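# Seat a loose steel cup on the empty plug

## Task

Pick any one of the free steel cups and lower it over the plug of the fixture that has no cup, pressing it fully down to the bottom; the cups already on the other fixtures must stay untouched, and the gripper must release the cup at the end.

## Robot and tools

Robot: two arms, left_arm and right_arm, each with a two-finger parallel gripper and a wrist camera. Bases in the scene frame: left_arm at (-0.047, +0.263, 0) m, quat_wxyz (+0.997, 0, 0, +0.073); right_arm at (+0.010, -0.284, 0) m, quat_wxyz (+0.998, 0, 0, -0.066). The scene frame has its origin on the tabletop midway between the arms, +z up, +x out over the table, and left_arm sits on the +y side. The arm names do not describe sides of any image.

Gripper axes: fingers point along the gripper's own +z and close along its y. end_effector_position is the point between the pads, roughly 1 cm short of the fingertips. Joint ranges (rad), base to hand: waist -2.880 to 2.880, shoulder 0.000 to 3.142, elbow 0.000 to 3.019, wrist pitch -1.693 to 1.571, wrist yaw -1.571 to 1.571, wrist roll -2.094 to 2.094.

Row layout (used by execute_actions and move): one flat list of 14 numbers covering both arms, each in [-1, 1]: dx, dy, dz, rx, ry, rz, opening for left_arm, then the same seven for right_arm. Send all 14 even when only one arm should move. dx..rz are an offset, not a pose: a displacement from the gripper's measured pose, expressed in that gripper's own axes. Scale: 1.0 equals 0.6 m for dx, dy, dz and 180 degrees for the rotation; rx, ry, rz form a single rotation vector. opening is absolute: +1 fully open (0.094 m), -1 closed.

execute_actions(actions): a list of actions run in sequence. Each action is a table of up to 15 rows, one row per 1/30 s control step; if fewer than 15 rows, the last row repeats to fill 15 steps. Every row's offset is measured from the pose at the start of that action, not from the previous row. For the first action in a call, the start is the last pose reported in the scene. An empty list just returns state and images.

move(target, speed, blocking): target is one 14-number row as above, an offset from the pose in the latest result showing one. Each gripper follows a straight path there; both paths finish together, lasting 0.5 to 10 s (cut off at 10 s if longer). Rotation takes the shorter way. speed is the top path speed in m/s, 0.002 to 0.5, default 0.25; turning is capped at twice that in rad/s. Paths ignore obstacles and the other arm; grippers lag, drift and can overshoot speed, especially near a straight arm. Openings are sent when the move begins. Faster motion and targets set deeper past contact mean harder impacts and pushes. The result adds a move: line giving the ending (done, off_target, moving, held, fault) and limits (paced = pose clipped; held = a check blocked some steps, after which the arm may suddenly speed up), plus each gripper's distance to its target. If only one arm is named, the other finished at rest. blocking=false returns after 0.5 s while motion continues; until its end is shown, other rows and moves are refused, so use wait or stop.

wait(seconds): 0 to 10; arms keep their last command; returns early if a running move ends. stop(): brakes the running move (needs room, more when fast); fingers keep moving. zoom_image(camera, region): region [x0, y0, x1, y1] in pixels of that camera's latest image, at most 504 by 504. Cameras: cam_head_left, cam_head_right, cam_high, cam_low (504x504), cam_left_wrist, cam_right_wrist (616x616, fisheye). read_manual returns only licence texts. finished_scene(scene) ends the scene irreversibly; the cup must already be seated and released.

Controller behaviour: each step the commanded pose is clamped to within 70 mm and 16 degrees of the measured pose, then damped IK drives the joints, favouring position over orientation. Large offsets therefore need several actions; after an action the arm continues only up to its last clamped pose. Arms usually end a centimetre or more off target, mostly low, and zero offsets let them sag further. To hold an arm still, send the correction back to its desired pose in the first call of a reply and zeros afterwards, raising the aim if it still sits low. The robot keeps its last command while you compose replies.

Results: state line left_arm: … | right_arm: … gives each gripper's position (m) and quat_wxyz in the scene frame; reported positions can be off, more at long reach. Hand target lines show where the controller is currently driving. pose unreachable means the clearance check altered or blocked that arm's command. grip_measured is the measured finger opening on the command scale (last Joint positions value is metres), each off by up to about 1 mm. To hold a cup, command an opening about 0.03 below grip_measured; smaller gaps grip more lightly. Pad force tops out near 50 to 62 N, with a brief spike on first contact. Joint torques include offsets, noise and friction. MOTOR HOT appears from 85 °C; at 100 °C the arm and gripper go limp and drop (OVER-TEMPERATURE FAULT), so avoid long high-load holds. Camera calibration lines (K, distortion, T_world_to_cam) let you project scene points; fixed cameras may be off by a couple of degrees and millimetres.

Avoid: dropping the cup, knocking anything off the table (fails the task), disturbing seated cups, slamming or shoving hard, and letting the arms collide or press on each other. Occasional external tugs on a held cup or pushes on loose objects may occur; keep a firm grip and recheck positions.

Each tool is called after "Emit:" as name([rows], argument=value, ...), one row to a line, values as JSON.

## Session

Emit:
execute_actions(actions=[])

Scene clock: 0.00 s.
left_arm: end_effector_position=(+0.2062, +0.4646, +0.3863) grip_measured=+1.000 end_effector_quat_wxyz=(+0.668, -0.577, +0.385, +0.269) | right_arm: end_effector_position=(+0.7442, +0.0898, +0.1996) grip_measured=+1.000 end_effector_quat_wxyz=(+0.349, -0.155, +0.921, +0.074)
Joint positions: left_arm=[ 0.01   0.673  0.548  0.232 -1.209 -0.5    0.094] | right_arm=[ 0.619  2.13   2.045 -0.76   0.075  0.126  0.094]
Joint velocities: left_arm=[-0.005 -0.005  0.007 -0.012 -0.007 -0.007  0.   ] | right_arm=[-0.005 -0.005 -0.002  0.002  0.007  0.037  0.   ]
Joint torques (N m, as the arm reports them, + toward a larger angle): no reading
Hand target (left_arm): +0.207, +0.465, +0.402; +0.676, -0.580, +0.373, +0.261
Hand target (right_arm): +0.750, +0.093, +0.211; +0.360, -0.154, +0.917, +0.078
camera_calibration (this result's frames):
cam_left_wrist: T_world_to_cam=[[0.799934, -0.195528, 0.567339, -0.295215], [0.320714, -0.659777, -0.679585, 0.508621], [0.507196, 0.725577, -0.46507, -0.135047], [0, 0, 0, 1]] pos_world=[0.141525, 0.375841, 0.450332]
cam_right_wrist: T_world_to_cam=[[0.338142, -0.940603, -0.0304298, -0.161118], [-0.937541, -0.333881, -0.0976729, 0.750189], [0.0817115, 0.0615564, -0.994753, 0.25478], [0, 0, 0, 1]] pos_world=[0.736995, 0.0832428, 0.321813]

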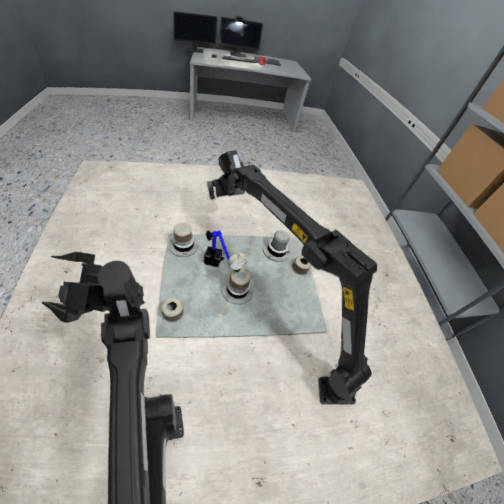

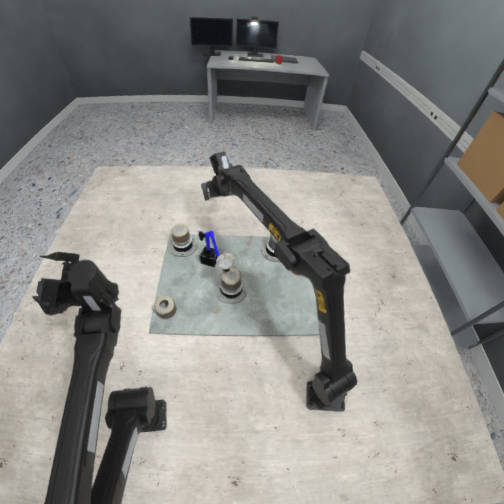

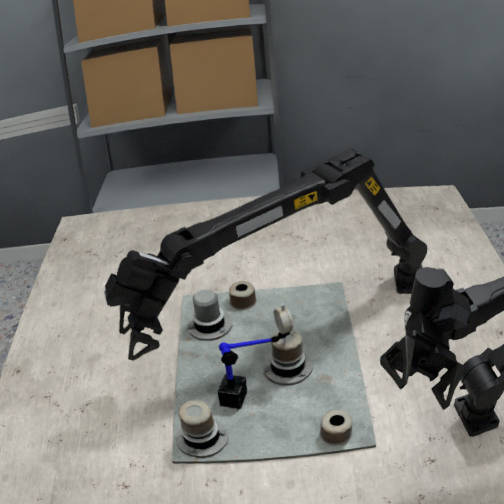

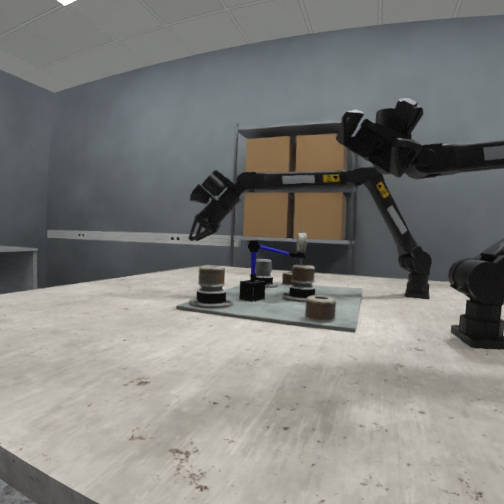

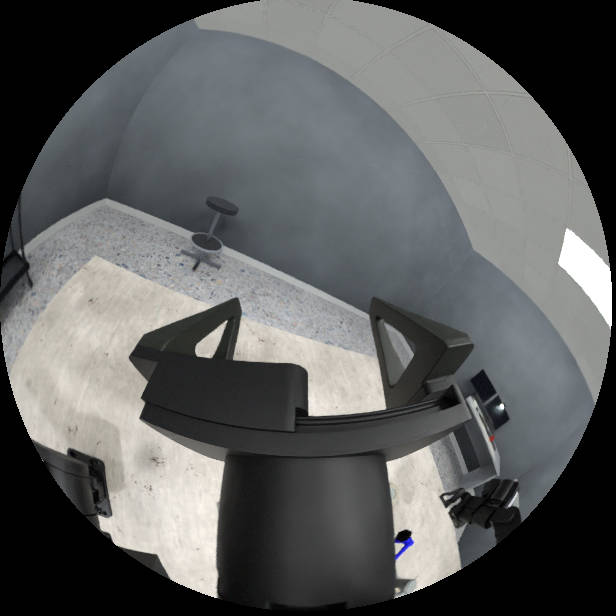

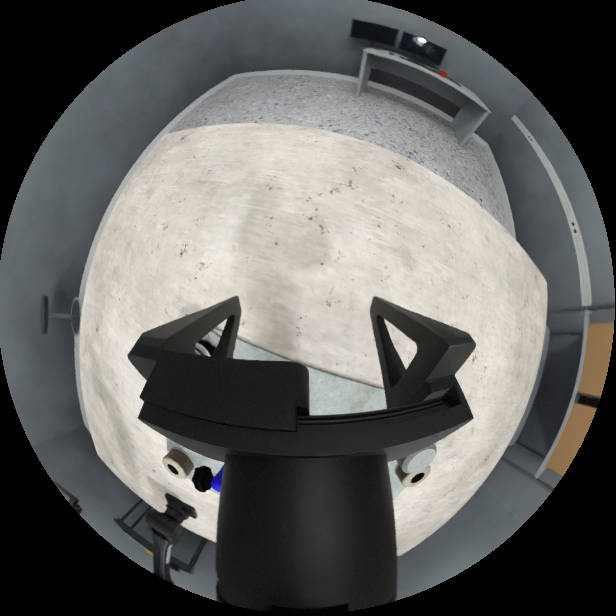

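Emit:
zoom_image(camera="cam_high", region=[170, 270, 280, 360])

Emit:
zoom_image(camera="cam_head_left", region=[140, 210, 340, 350])

Emit:
zoom_image(camera="cam_high", region=[150, 260, 400, 480])

Emit:
zoom_image(camera="cam_low", region=[185, 225, 345, 325])

Region (170, 270, 280, 360) of cam_high's 504x504 image, scaled by 4.582, with more detail than that image has; it fills the top 412 rows of this view, and the rest is white.

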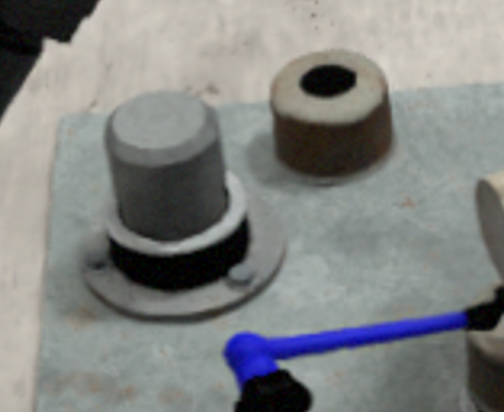

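Region (140, 210, 340, 350) of cam_head_left's 504x504 image, scaled by 2.520, with more detail than that image has; it fills the top 353 rows of this view, and the rest is white.

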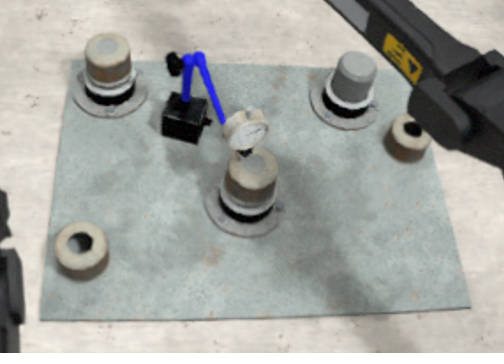

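Region (150, 260, 400, 480) of cam_high's 504x504 image, scaled by 2.016, with more detail than that image has; it fills the top 444 rows of this view, and the rest is white.

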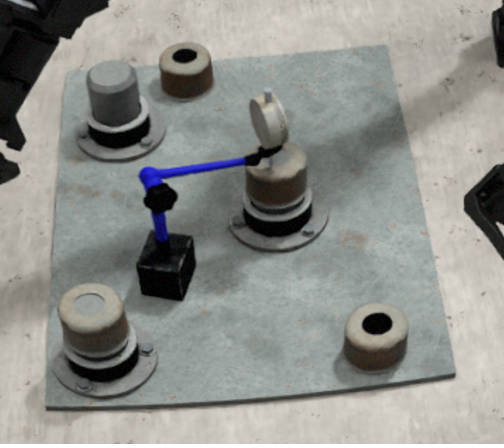

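Region (185, 225, 345, 325) of cam_low's 504x504 image, scaled by 3.150, with more detail than that image has; it fills the top 315 rows of this view, and the rest is white.

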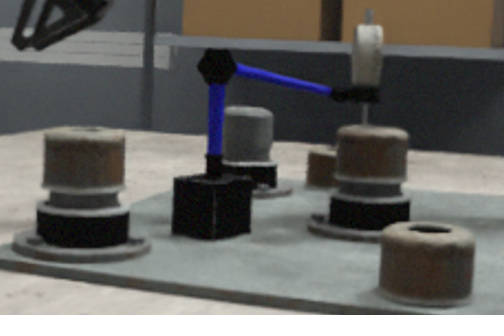

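Emit:
move(target=[-0.0216, -0.0148, 0.001, 0.0016, -0.0036, -0.0099, 1, 0.4571, -0.4022, -0.3577, 0.04839, 0.22823, 0.10136, 1], speed=0.3)

Scene clock: 35.47 s.
left_arm: end_effector_position=(+0.2062, +0.4646, +0.3863) grip_measured=+1.000 end_effector_quat_wxyz=(+0.668, -0.577, +0.385, +0.269) | right_arm: end_effector_position=(+0.5061, -0.2574, +0.1688) grip_measured=+1.000 end_effector_quat_wxyz=(+0.003, +0.008, +1.000, -0.004)
Joint positions: left_arm=[ 0.01   0.673  0.548  0.232 -1.209 -0.5    0.094] | right_arm=[ 0.189  1.661  1.431 -1.335  0.008  0.074  0.094]
Joint velocities: left_arm=[-0.005 -0.005 -0.002  0.012  0.007  0.051  0.   ] | right_arm=[ 0.005 -0.005  0.017 -0.002 -0.081 -0.095  0.   ]
Joint torques (N m, as the arm reports them, + toward a larger angle): left_arm=[-0.38 -0.41 12.39  1.47  0.1   0.05] | right_arm=[  1.66 -17.04   8.28  -0.18   0.18  -0.12]
Hand target (left_arm): +0.206, +0.465, +0.402; +0.676, -0.580, +0.372, +0.261
Hand target (right_arm): +0.501, -0.256, +0.173; +0.002, +0.001, +1.000, -0.005
Off the commanded pose (left_arm): 0.016 m, 2 deg.
Off the commanded pose (right_arm): 0.009 m, 1 deg.
move: off_target (left_arm)
camera_calibration (this result's frames):
cam_left_wrist: T_world_to_cam=[[0.799934, -0.195528, 0.567339, -0.295215], [0.320714, -0.659777, -0.679585, 0.508621], [0.507196, 0.725577, -0.46507, -0.135047], [0, 0, 0, 1]] pos_world=[0.141525, 0.375841, 0.450332]
cam_right_wrist: T_world_to_cam=[[-0.0172336, -0.999838, 0.00510883, -0.249514], [-0.810874, 0.0169656, 0.584975, 0.318962], [-0.584967, 0.0059386, -0.811036, 0.557007], [0, 0, 0, 1]] pos_world=[0.580169, -0.258193, 0.266443]

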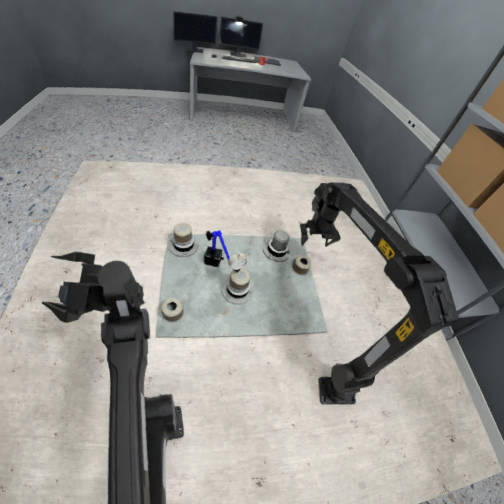

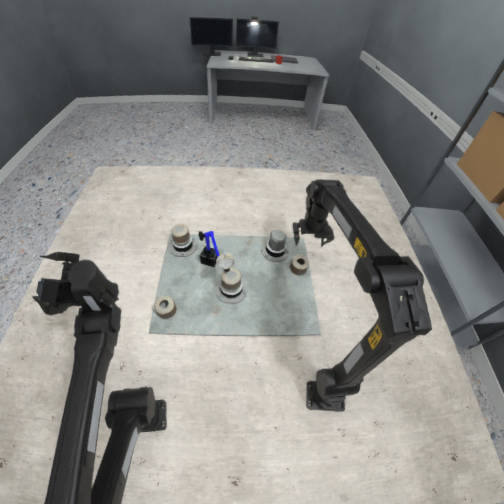

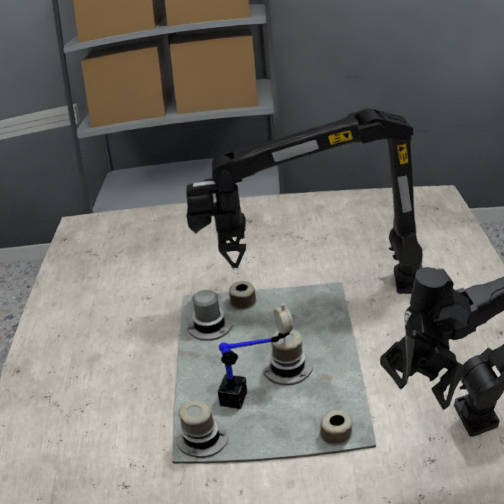

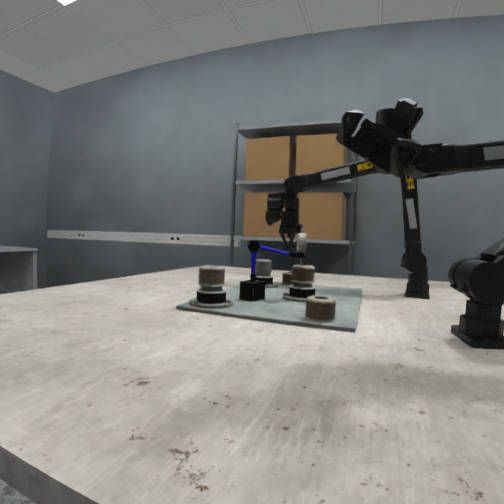

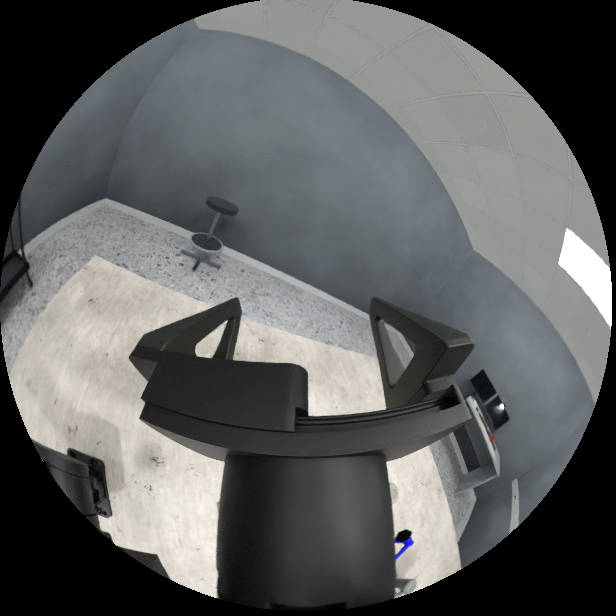

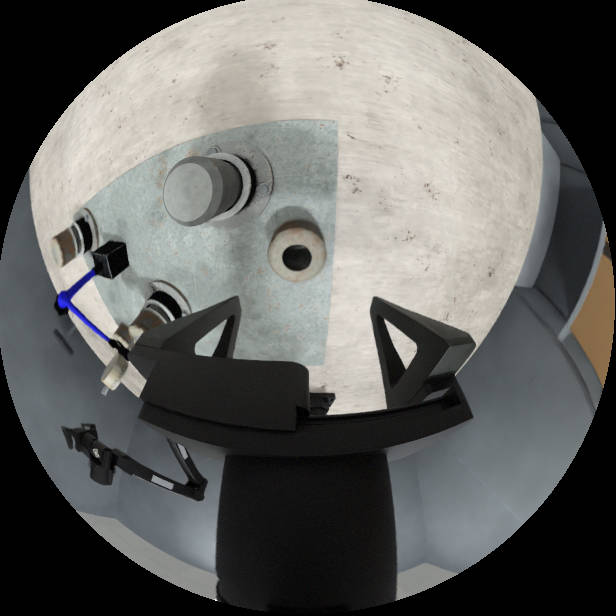

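Emit:
zoom_image(camera="cam_right_wrist", region=[150, 135, 350, 300])

Emit:
zoom_image(camera="cam_right_wrist", region=[150, 145, 250, 235])

Region (150, 135, 350, 300) of cam_right_wrist's 616x616 image, scaled by 2.520, with more detail than that image has; it fills the top 416 rows of this view, and the rest is white.

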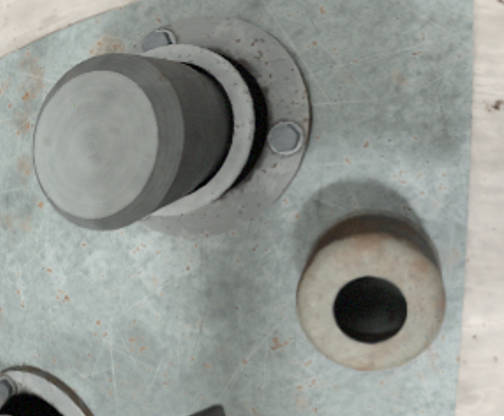

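Region (150, 145, 250, 235) of cam_right_wrist's 616x616 image, scaled by 5.040, with more detail than that image has; it fills the top 454 rows of this view, and the rest is white.

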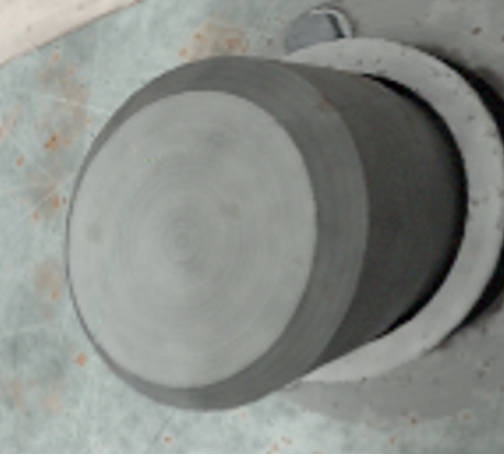

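Emit:
move(target=[-0.0216, -0.0148, 0.001, 0.0016, -0.0036, -0.0099, 1, 0.0153, 0.0278, 0.2244, -0.0025, 0.0019, -0.0051, 1], speed=0.12)

Scene clock: 53.93 s.
left_arm: end_effector_position=(+0.2062, +0.4646, +0.3863) grip_measured=+1.000 end_effector_quat_wxyz=(+0.668, -0.577, +0.385, +0.269) | right_arm: end_effector_position=(+0.4957, -0.2490, +0.0409) grip_measured=+1.000 end_effector_quat_wxyz=(+0.001, +0.003, +1.000, -0.002)
Joint positions: left_arm=[ 0.01   0.673  0.548  0.232 -1.209 -0.5    0.094] | right_arm=[ 0.206  1.767  1.21  -1.012  0.004  0.08   0.094]
Joint velocities: left_arm=[ 0.005 -0.005  0.022 -0.017 -0.007  0.095  0.   ] | right_arm=[-0.005 -0.005 -0.007  0.002  0.066  0.037  0.   ]
Joint torques (N m, as the arm reports them, + toward a larger angle): left_arm=[-0.43 -0.44 12.39  1.48  0.1   0.05] | right_arm=[  2.72 -15.     7.34   1.06  -0.05   0.09]
Hand target (left_arm): +0.206, +0.465, +0.402; +0.676, -0.580, +0.372, +0.261
Hand target (right_arm): +0.496, -0.242, +0.034; -0.000, +0.000, +1.000, +0.000
Off the commanded pose (left_arm): 0.016 m, 2 deg.
Off the commanded pose (right_arm): 0.010 m, 0 deg.
move: off_target (left_arm)
camera_calibration (this result's frames):
cam_left_wrist: T_world_to_cam=[[0.799934, -0.195528, 0.567339, -0.295215], [0.320714, -0.659777, -0.679585, 0.508621], [0.507196, 0.725577, -0.46507, -0.135047], [0, 0, 0, 1]] pos_world=[0.141525, 0.375841, 0.450332]
cam_right_wrist: T_world_to_cam=[[-0.00576061, -0.999983, 0.0008179, -0.246211], [-0.808608, 0.00513936, 0.588325, 0.381024], [-0.588319, 0.00272775, -0.808624, 0.447959], [0, 0, 0, 1]] pos_world=[0.570224, -0.249387, 0.138266]

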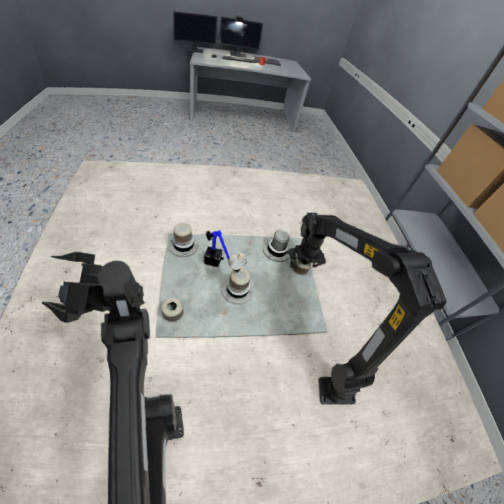

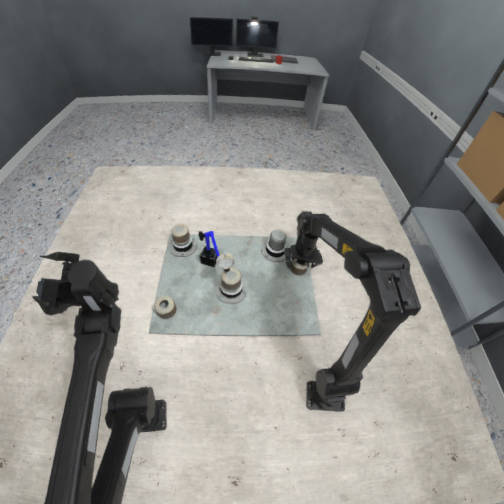

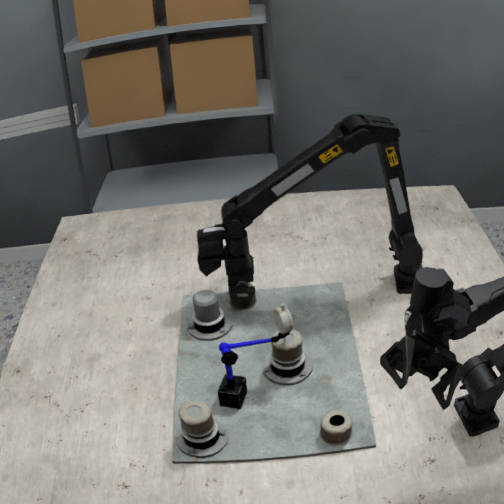

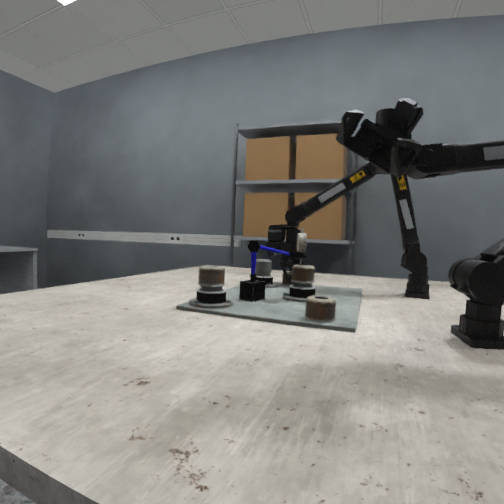

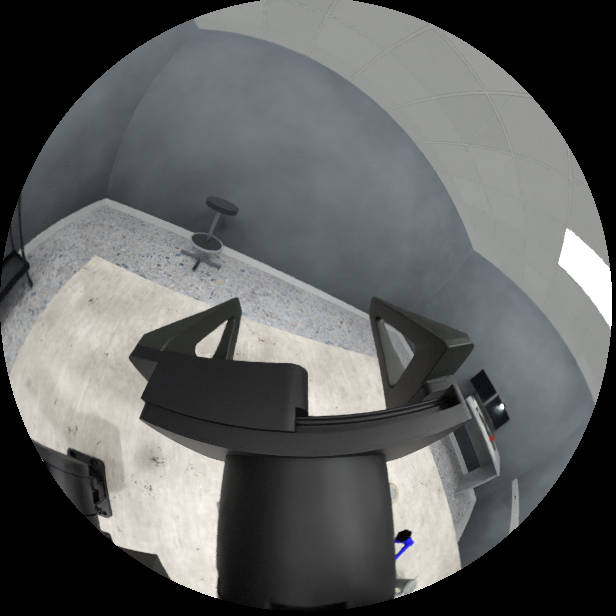

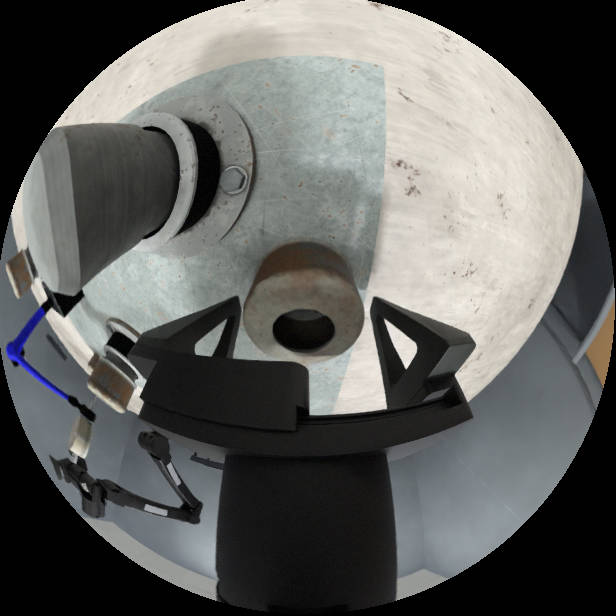

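Emit:
execute_actions(actions=[])

Scene clock: 60.93 s.
left_arm: end_effector_position=(+0.2062, +0.4646, +0.3863) grip_measured=+1.000 end_effector_quat_wxyz=(+0.668, -0.577, +0.385, +0.269) | right_arm: end_effector_position=(+0.4957, -0.2490, +0.0409) grip_measured=+1.000 end_effector_quat_wxyz=(+0.001, +0.003, +1.000, -0.002)
Joint positions: left_arm=[ 0.01   0.673  0.548  0.232 -1.209 -0.5    0.094] | right_arm=[ 0.206  1.767  1.21  -1.012  0.004  0.08   0.094]
Joint velocities: left_arm=[ 0.015 -0.005  0.017 -0.002 -0.007  0.095  0.   ] | right_arm=[-0.005 -0.015 -0.007  0.017 -0.037 -0.007  0.   ]
Joint torques (N m, as the arm reports them, + toward a larger angle): left_arm=[-0.4  -0.41 12.39  1.46  0.1   0.05] | right_arm=[  2.74 -14.99   7.35   1.08  -0.05   0.09]
Hand target (left_arm): +0.206, +0.465, +0.402; +0.676, -0.580, +0.372, +0.261
Hand target (right_arm): +0.496, -0.242, +0.034; -0.000, +0.000, +1.000, +0.000
Off the commanded pose (left_arm): 0.016 m, 2 deg.
Off the commanded pose (right_arm): 0.010 m, 0 deg.
camera_calibration (this result's frames):
cam_left_wrist: T_world_to_cam=[[0.799934, -0.195528, 0.567339, -0.295215], [0.320714, -0.659777, -0.679585, 0.508621], [0.507196, 0.725577, -0.46507, -0.135047], [0, 0, 0, 1]] pos_world=[0.141525, 0.375841, 0.450332]
cam_right_wrist: T_world_to_cam=[[-0.00614208, -0.999981, 0.000817066, -0.246021], [-0.808607, 0.00544733, 0.588324, 0.3811], [-0.588317, 0.00295285, -0.808625, 0.448014], [0, 0, 0, 1]] pos_world=[0.570224, -0.249415, 0.138266]

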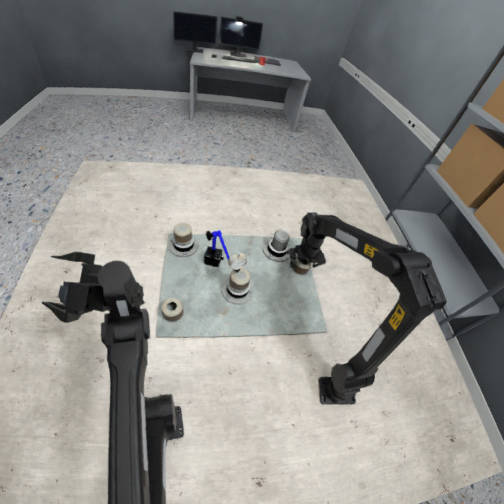

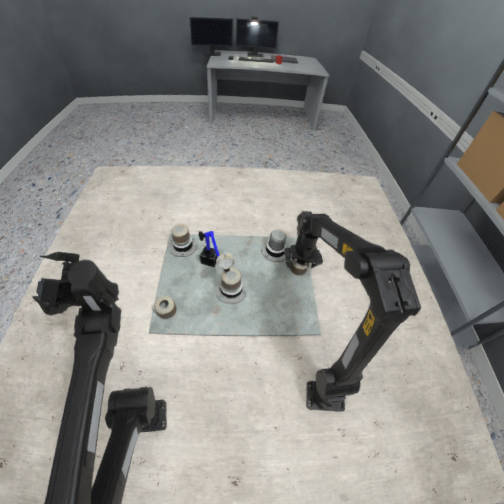

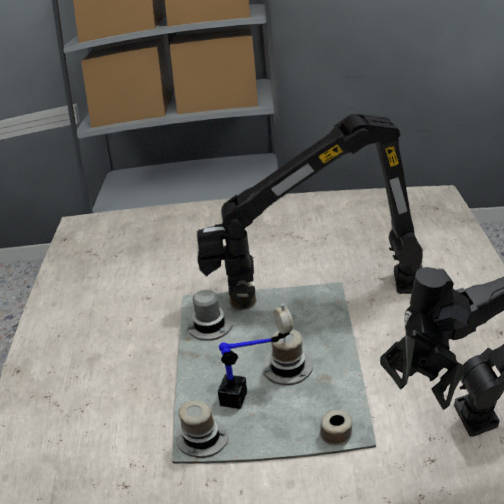

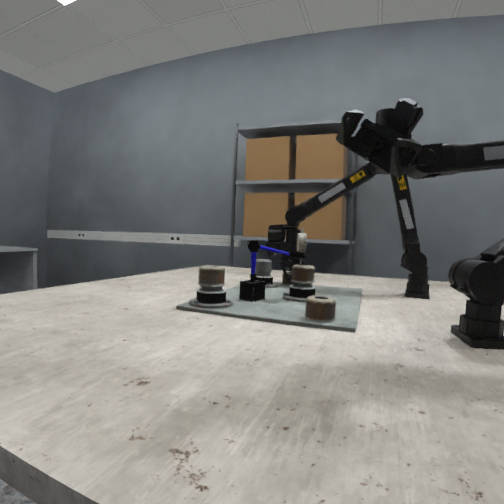

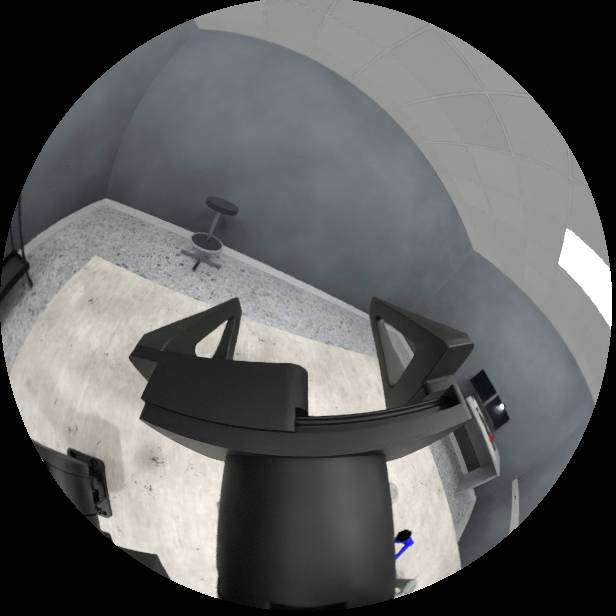

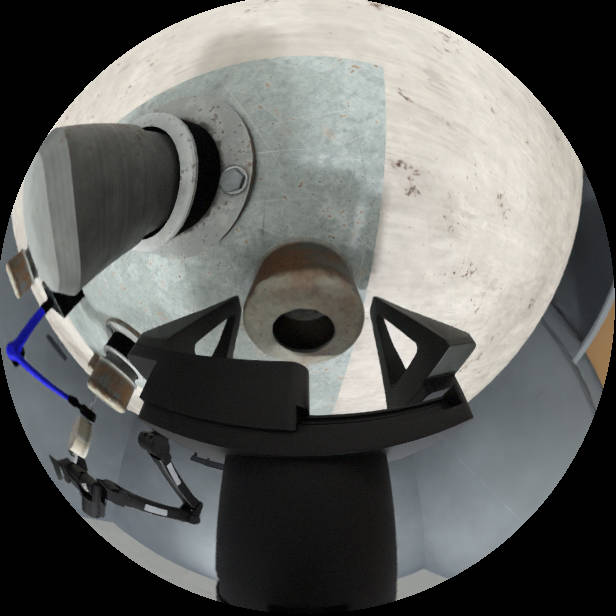

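Emit:
execute_actions([
  [[-0.0216,-0.0148,0.001,0.0016,-0.0036,-0.0099,1,0,0.004,0.005,0,0,0,0.95],[-0.0216,-0.0148,0.001,0.0016,-0.0036,-0.0099,1,0,0.004,0.005,0,0,0,0.88],[-0.0216,-0.0148,0.001,0.0016,-0.0036,-0.0099,1,0,0.004,0.005,0,0,0,0.81],[-0.0216,-0.0148,0.001,0.0016,-0.0036,-0.0099,1,0,0.004,0.005,0,0,0,0.74],[-0.0216,-0.0148,0.001,0.0016,-0.0036,-0.0099,1,0,0.004,0.005,0,0,0,0.68],[-0.0216,-0.0148,0.001,0.0016,-0.0036,-0.0099,1,0,0.004,0.005,0,0,0,0.63],[-0.0216,-0.0148,0.001,0.0016,-0.0036,-0.0099,1,0,0.004,0.005,0,0,0,0.59],[-0.0216,-0.0148,0.001,0.0016,-0.0036,-0.0099,1,0,0.004,0.005,0,0,0,0.55],[-0.0216,-0.0148,0.001,0.0016,-0.0036,-0.0099,1,0,0.004,0.005,0,0,0,0.52],[-0.0216,-0.0148,0.001,0.0016,-0.0036,-0.0099,1,0,0.004,0.005,0,0,0,0.495],[-0.0216,-0.0148,0.001,0.0016,-0.0036,-0.0099,1,0,0.004,0.005,0,0,0,0.475],[-0.0216,-0.0148,0.001,0.0016,-0.0036,-0.0099,1,0,0.004,0.005,0,0,0,0.455],[-0.0216,-0.0148,0.001,0.0016,-0.0036,-0.0099,1,0,0.004,0.005,0,0,0,0.44],[-0.0216,-0.0148,0.001,0.0016,-0.0036,-0.0099,1,0,0.004,0.005,0,0,0,0.43],[-0.0216,-0.0148,0.001,0.0016,-0.0036,-0.0099,1,0,0.004,0.005,0,0,0,0.42]],
])

Scene clock: 67.60 s.
left_arm: end_effector_position=(+0.2062, +0.4646, +0.3863) grip_measured=+1.000 end_effector_quat_wxyz=(+0.668, -0.577, +0.385, +0.269) | right_arm: end_effector_position=(+0.4957, -0.2488, +0.0409) grip_measured=+0.470 end_effector_quat_wxyz=(+0.001, +0.003, +1.000, -0.001)
Joint positions: left_arm=[ 0.01   0.673  0.548  0.232 -1.209 -0.5    0.094] | right_arm=[ 0.206  1.767  1.21  -1.012  0.002  0.08   0.069]
Joint velocities: left_arm=[-0.005 -0.005 -0.007 -0.007 -0.007  0.022  0.   ] | right_arm=[ 0.005 -0.005 -0.017  0.007  0.022  0.037 -0.   ]
Joint torques (N m, as the arm reports them, + toward a larger angle): left_arm=[-0.4  -0.44 12.39  1.47  0.1   0.05] | right_arm=[  1.94 -15.73   7.24   0.78   0.12   0.05]
Hand target (left_arm): +0.206, +0.465, +0.402; +0.676, -0.580, +0.372, +0.261
Hand target (right_arm): +0.496, -0.247, +0.038; +0.001, +0.003, +1.000, -0.002
Off the commanded pose (left_arm): 0.016 m, 2 deg.
Off the commanded pose (right_arm): 0.004 m, 0 deg.
camera_calibration (this result's frames):
cam_left_wrist: T_world_to_cam=[[0.799934, -0.195528, 0.567339, -0.295215], [0.320714, -0.659777, -0.679585, 0.508621], [0.507196, 0.725577, -0.46507, -0.135047], [0, 0, 0, 1]] pos_world=[0.141525, 0.375841, 0.450332]
cam_right_wrist: T_world_to_cam=[[-0.00613988, -0.999981, -0.000323641, -0.24578], [-0.808557, 0.0047741, 0.588399, 0.380893], [-0.588386, 0.00387438, -0.808571, 0.448266], [0, 0, 0, 1]] pos_world=[0.570218, -0.24933, 0.138258]

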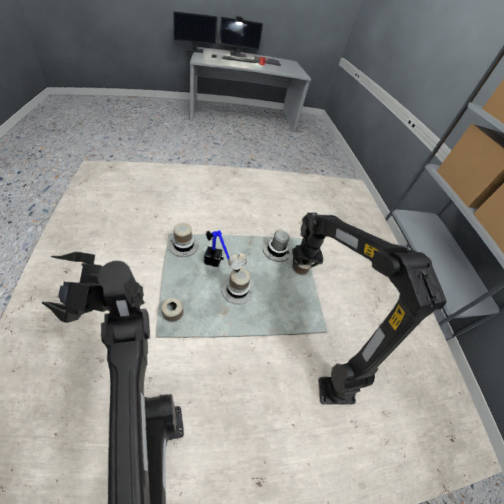

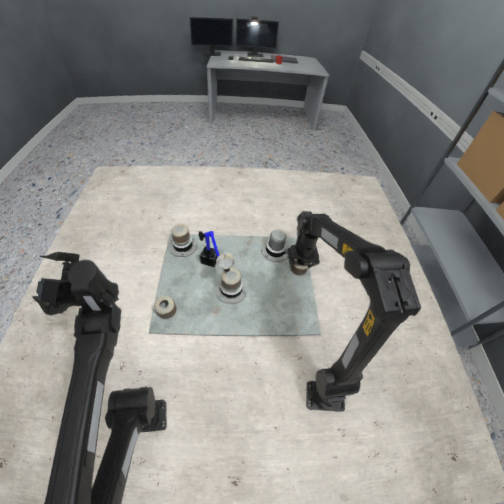

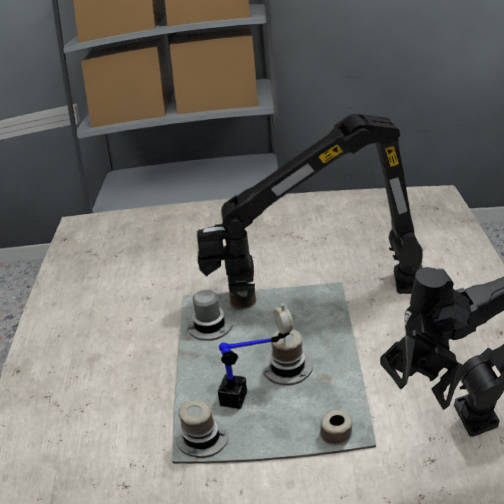

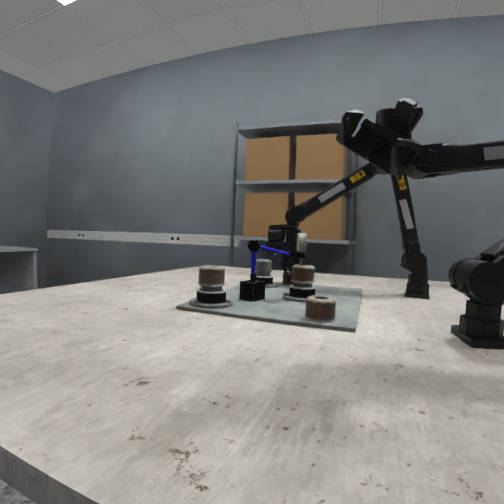

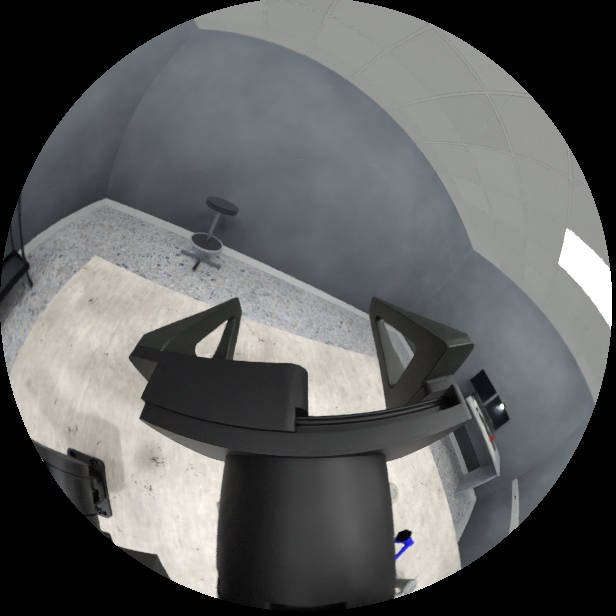

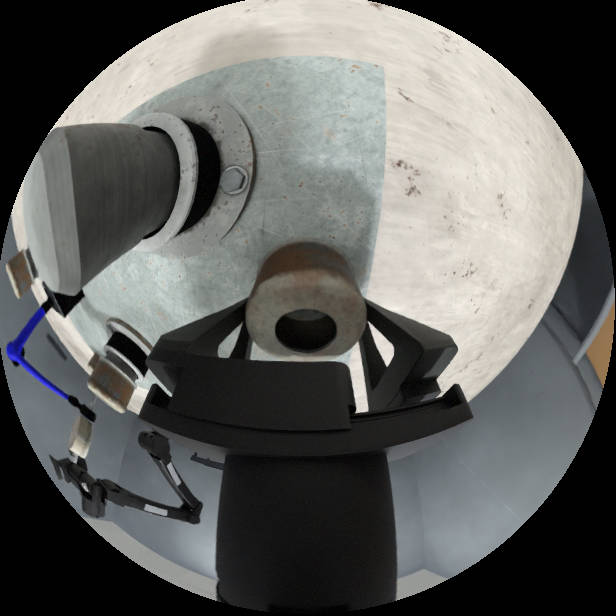

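Emit:
move(target=[-0.0216,-0.0148,0.001,0.0016,-0.0036,-0.0099,1,-0.05,0.033,-0.24,0,-0.0108,0,0.42], speed=0.15)

Scene clock: 80.63 s.
left_arm: end_effector_position=(+0.2062, +0.4646, +0.3863) grip_measured=+1.000 end_effector_quat_wxyz=(+0.668, -0.577, +0.385, +0.269) | right_arm: end_effector_position=(+0.5117, -0.2367, +0.1534) grip_measured=+0.470 end_effector_quat_wxyz=(-0.014, +0.005, +1.000, -0.003)
Joint positions: left_arm=[ 0.01   0.673  0.548  0.232 -1.209 -0.5    0.094] | right_arm=[ 0.228  1.71   1.453 -1.343  0.002  0.106  0.069]
Joint velocities: left_arm=[-0.005  0.005 -0.002  0.007 -0.081 -0.007  0.   ] | right_arm=[-0.005 -0.005 -0.007 -0.002  0.007  0.007  0.   ]
Joint torques (N m, as the arm reports them, + toward a larger angle): left_arm=[-0.43 -0.39 12.39  1.46  0.1   0.05] | right_arm=[  2.7  -18.18  13.07  -0.26   0.19   0.1 ]
Hand target (left_arm): +0.206, +0.465, +0.402; +0.676, -0.580, +0.372, +0.261
Hand target (right_arm): +0.525, -0.229, +0.185; +0.018, +0.003, +1.000, -0.000
Off the commanded pose (left_arm): 0.016 m, 2 deg.
Off the commanded pose (right_arm): 0.035 m, 4 deg.
move: off_target (left_arm, right_arm)
camera_calibration (this result's frames):
cam_left_wrist: T_world_to_cam=[[0.799934, -0.195528, 0.567339, -0.295215], [0.320714, -0.659777, -0.679585, 0.508621], [0.507196, 0.725577, -0.46507, -0.135047], [0, 0, 0, 1]] pos_world=[0.141525, 0.375841, 0.450332]
cam_right_wrist: T_world_to_cam=[[-0.010298, -0.999943, 0.00286674, -0.231813], [-0.790323, 0.00989553, 0.61261, 0.315783], [-0.612604, 0.00404303, -0.79038, 0.558242], [0, 0, 0, 1]] pos_world=[0.589165, -0.237182, 0.248436]

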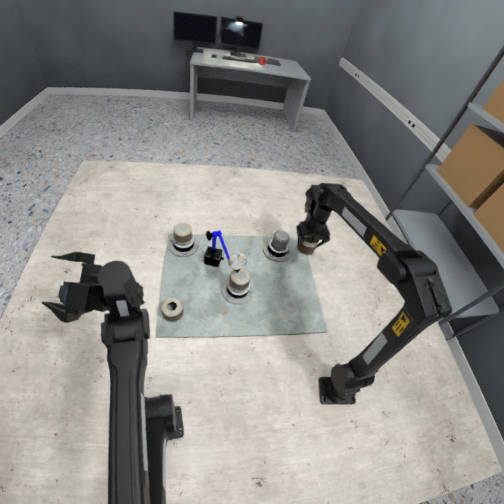

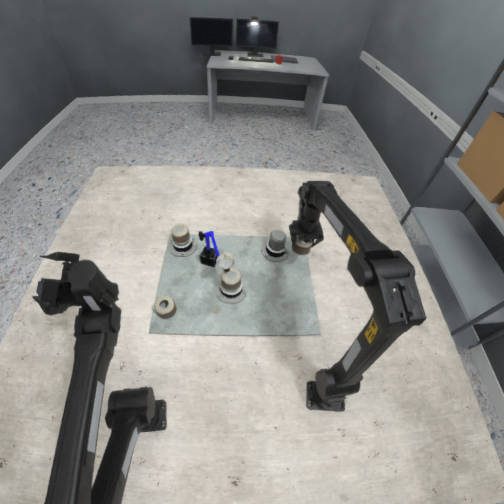

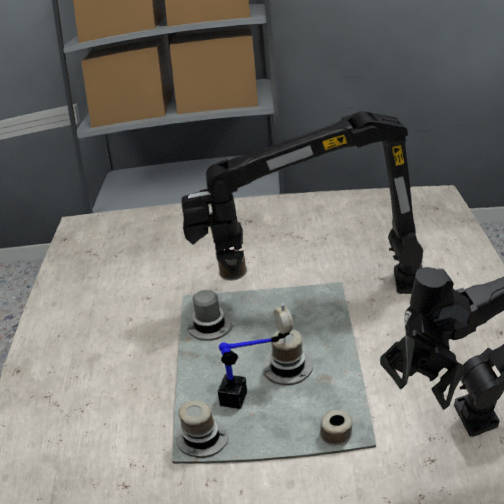

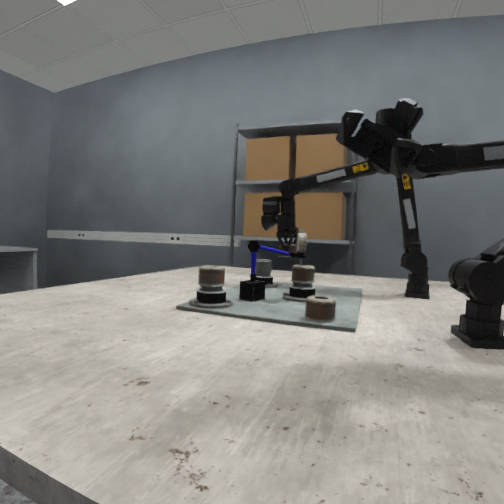

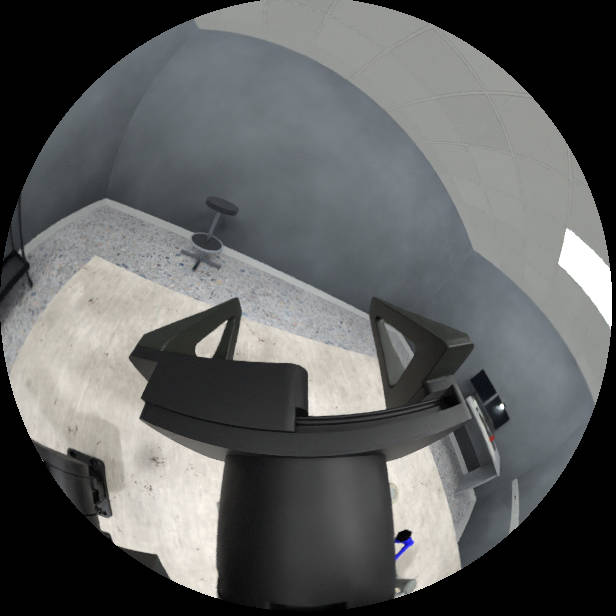

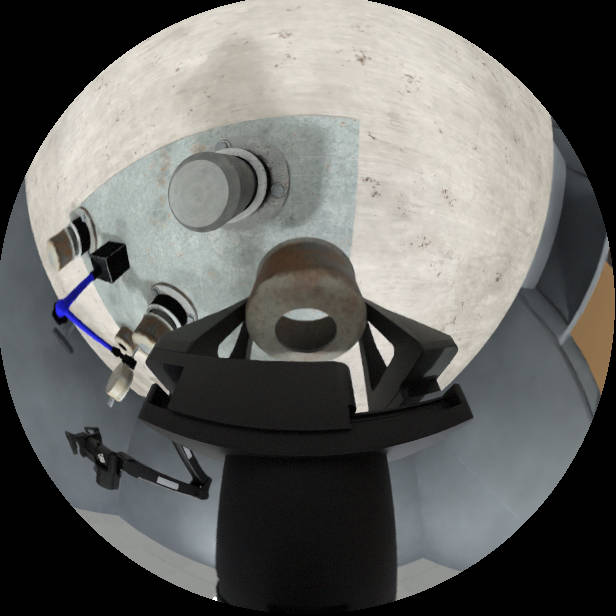

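Emit:
zoom_image(camera="cam_right_wrist", region=[150, 130, 310, 250])

Region (150, 130, 310, 250) of cam_right_wrist's 616x616 image, scaled by 3.150, with more detail than that image has; it fills the top 378 rows of this view, and the rest is white.

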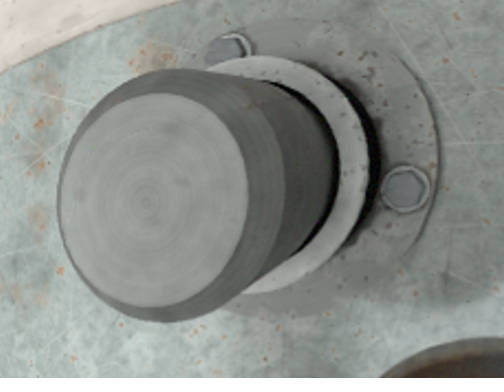

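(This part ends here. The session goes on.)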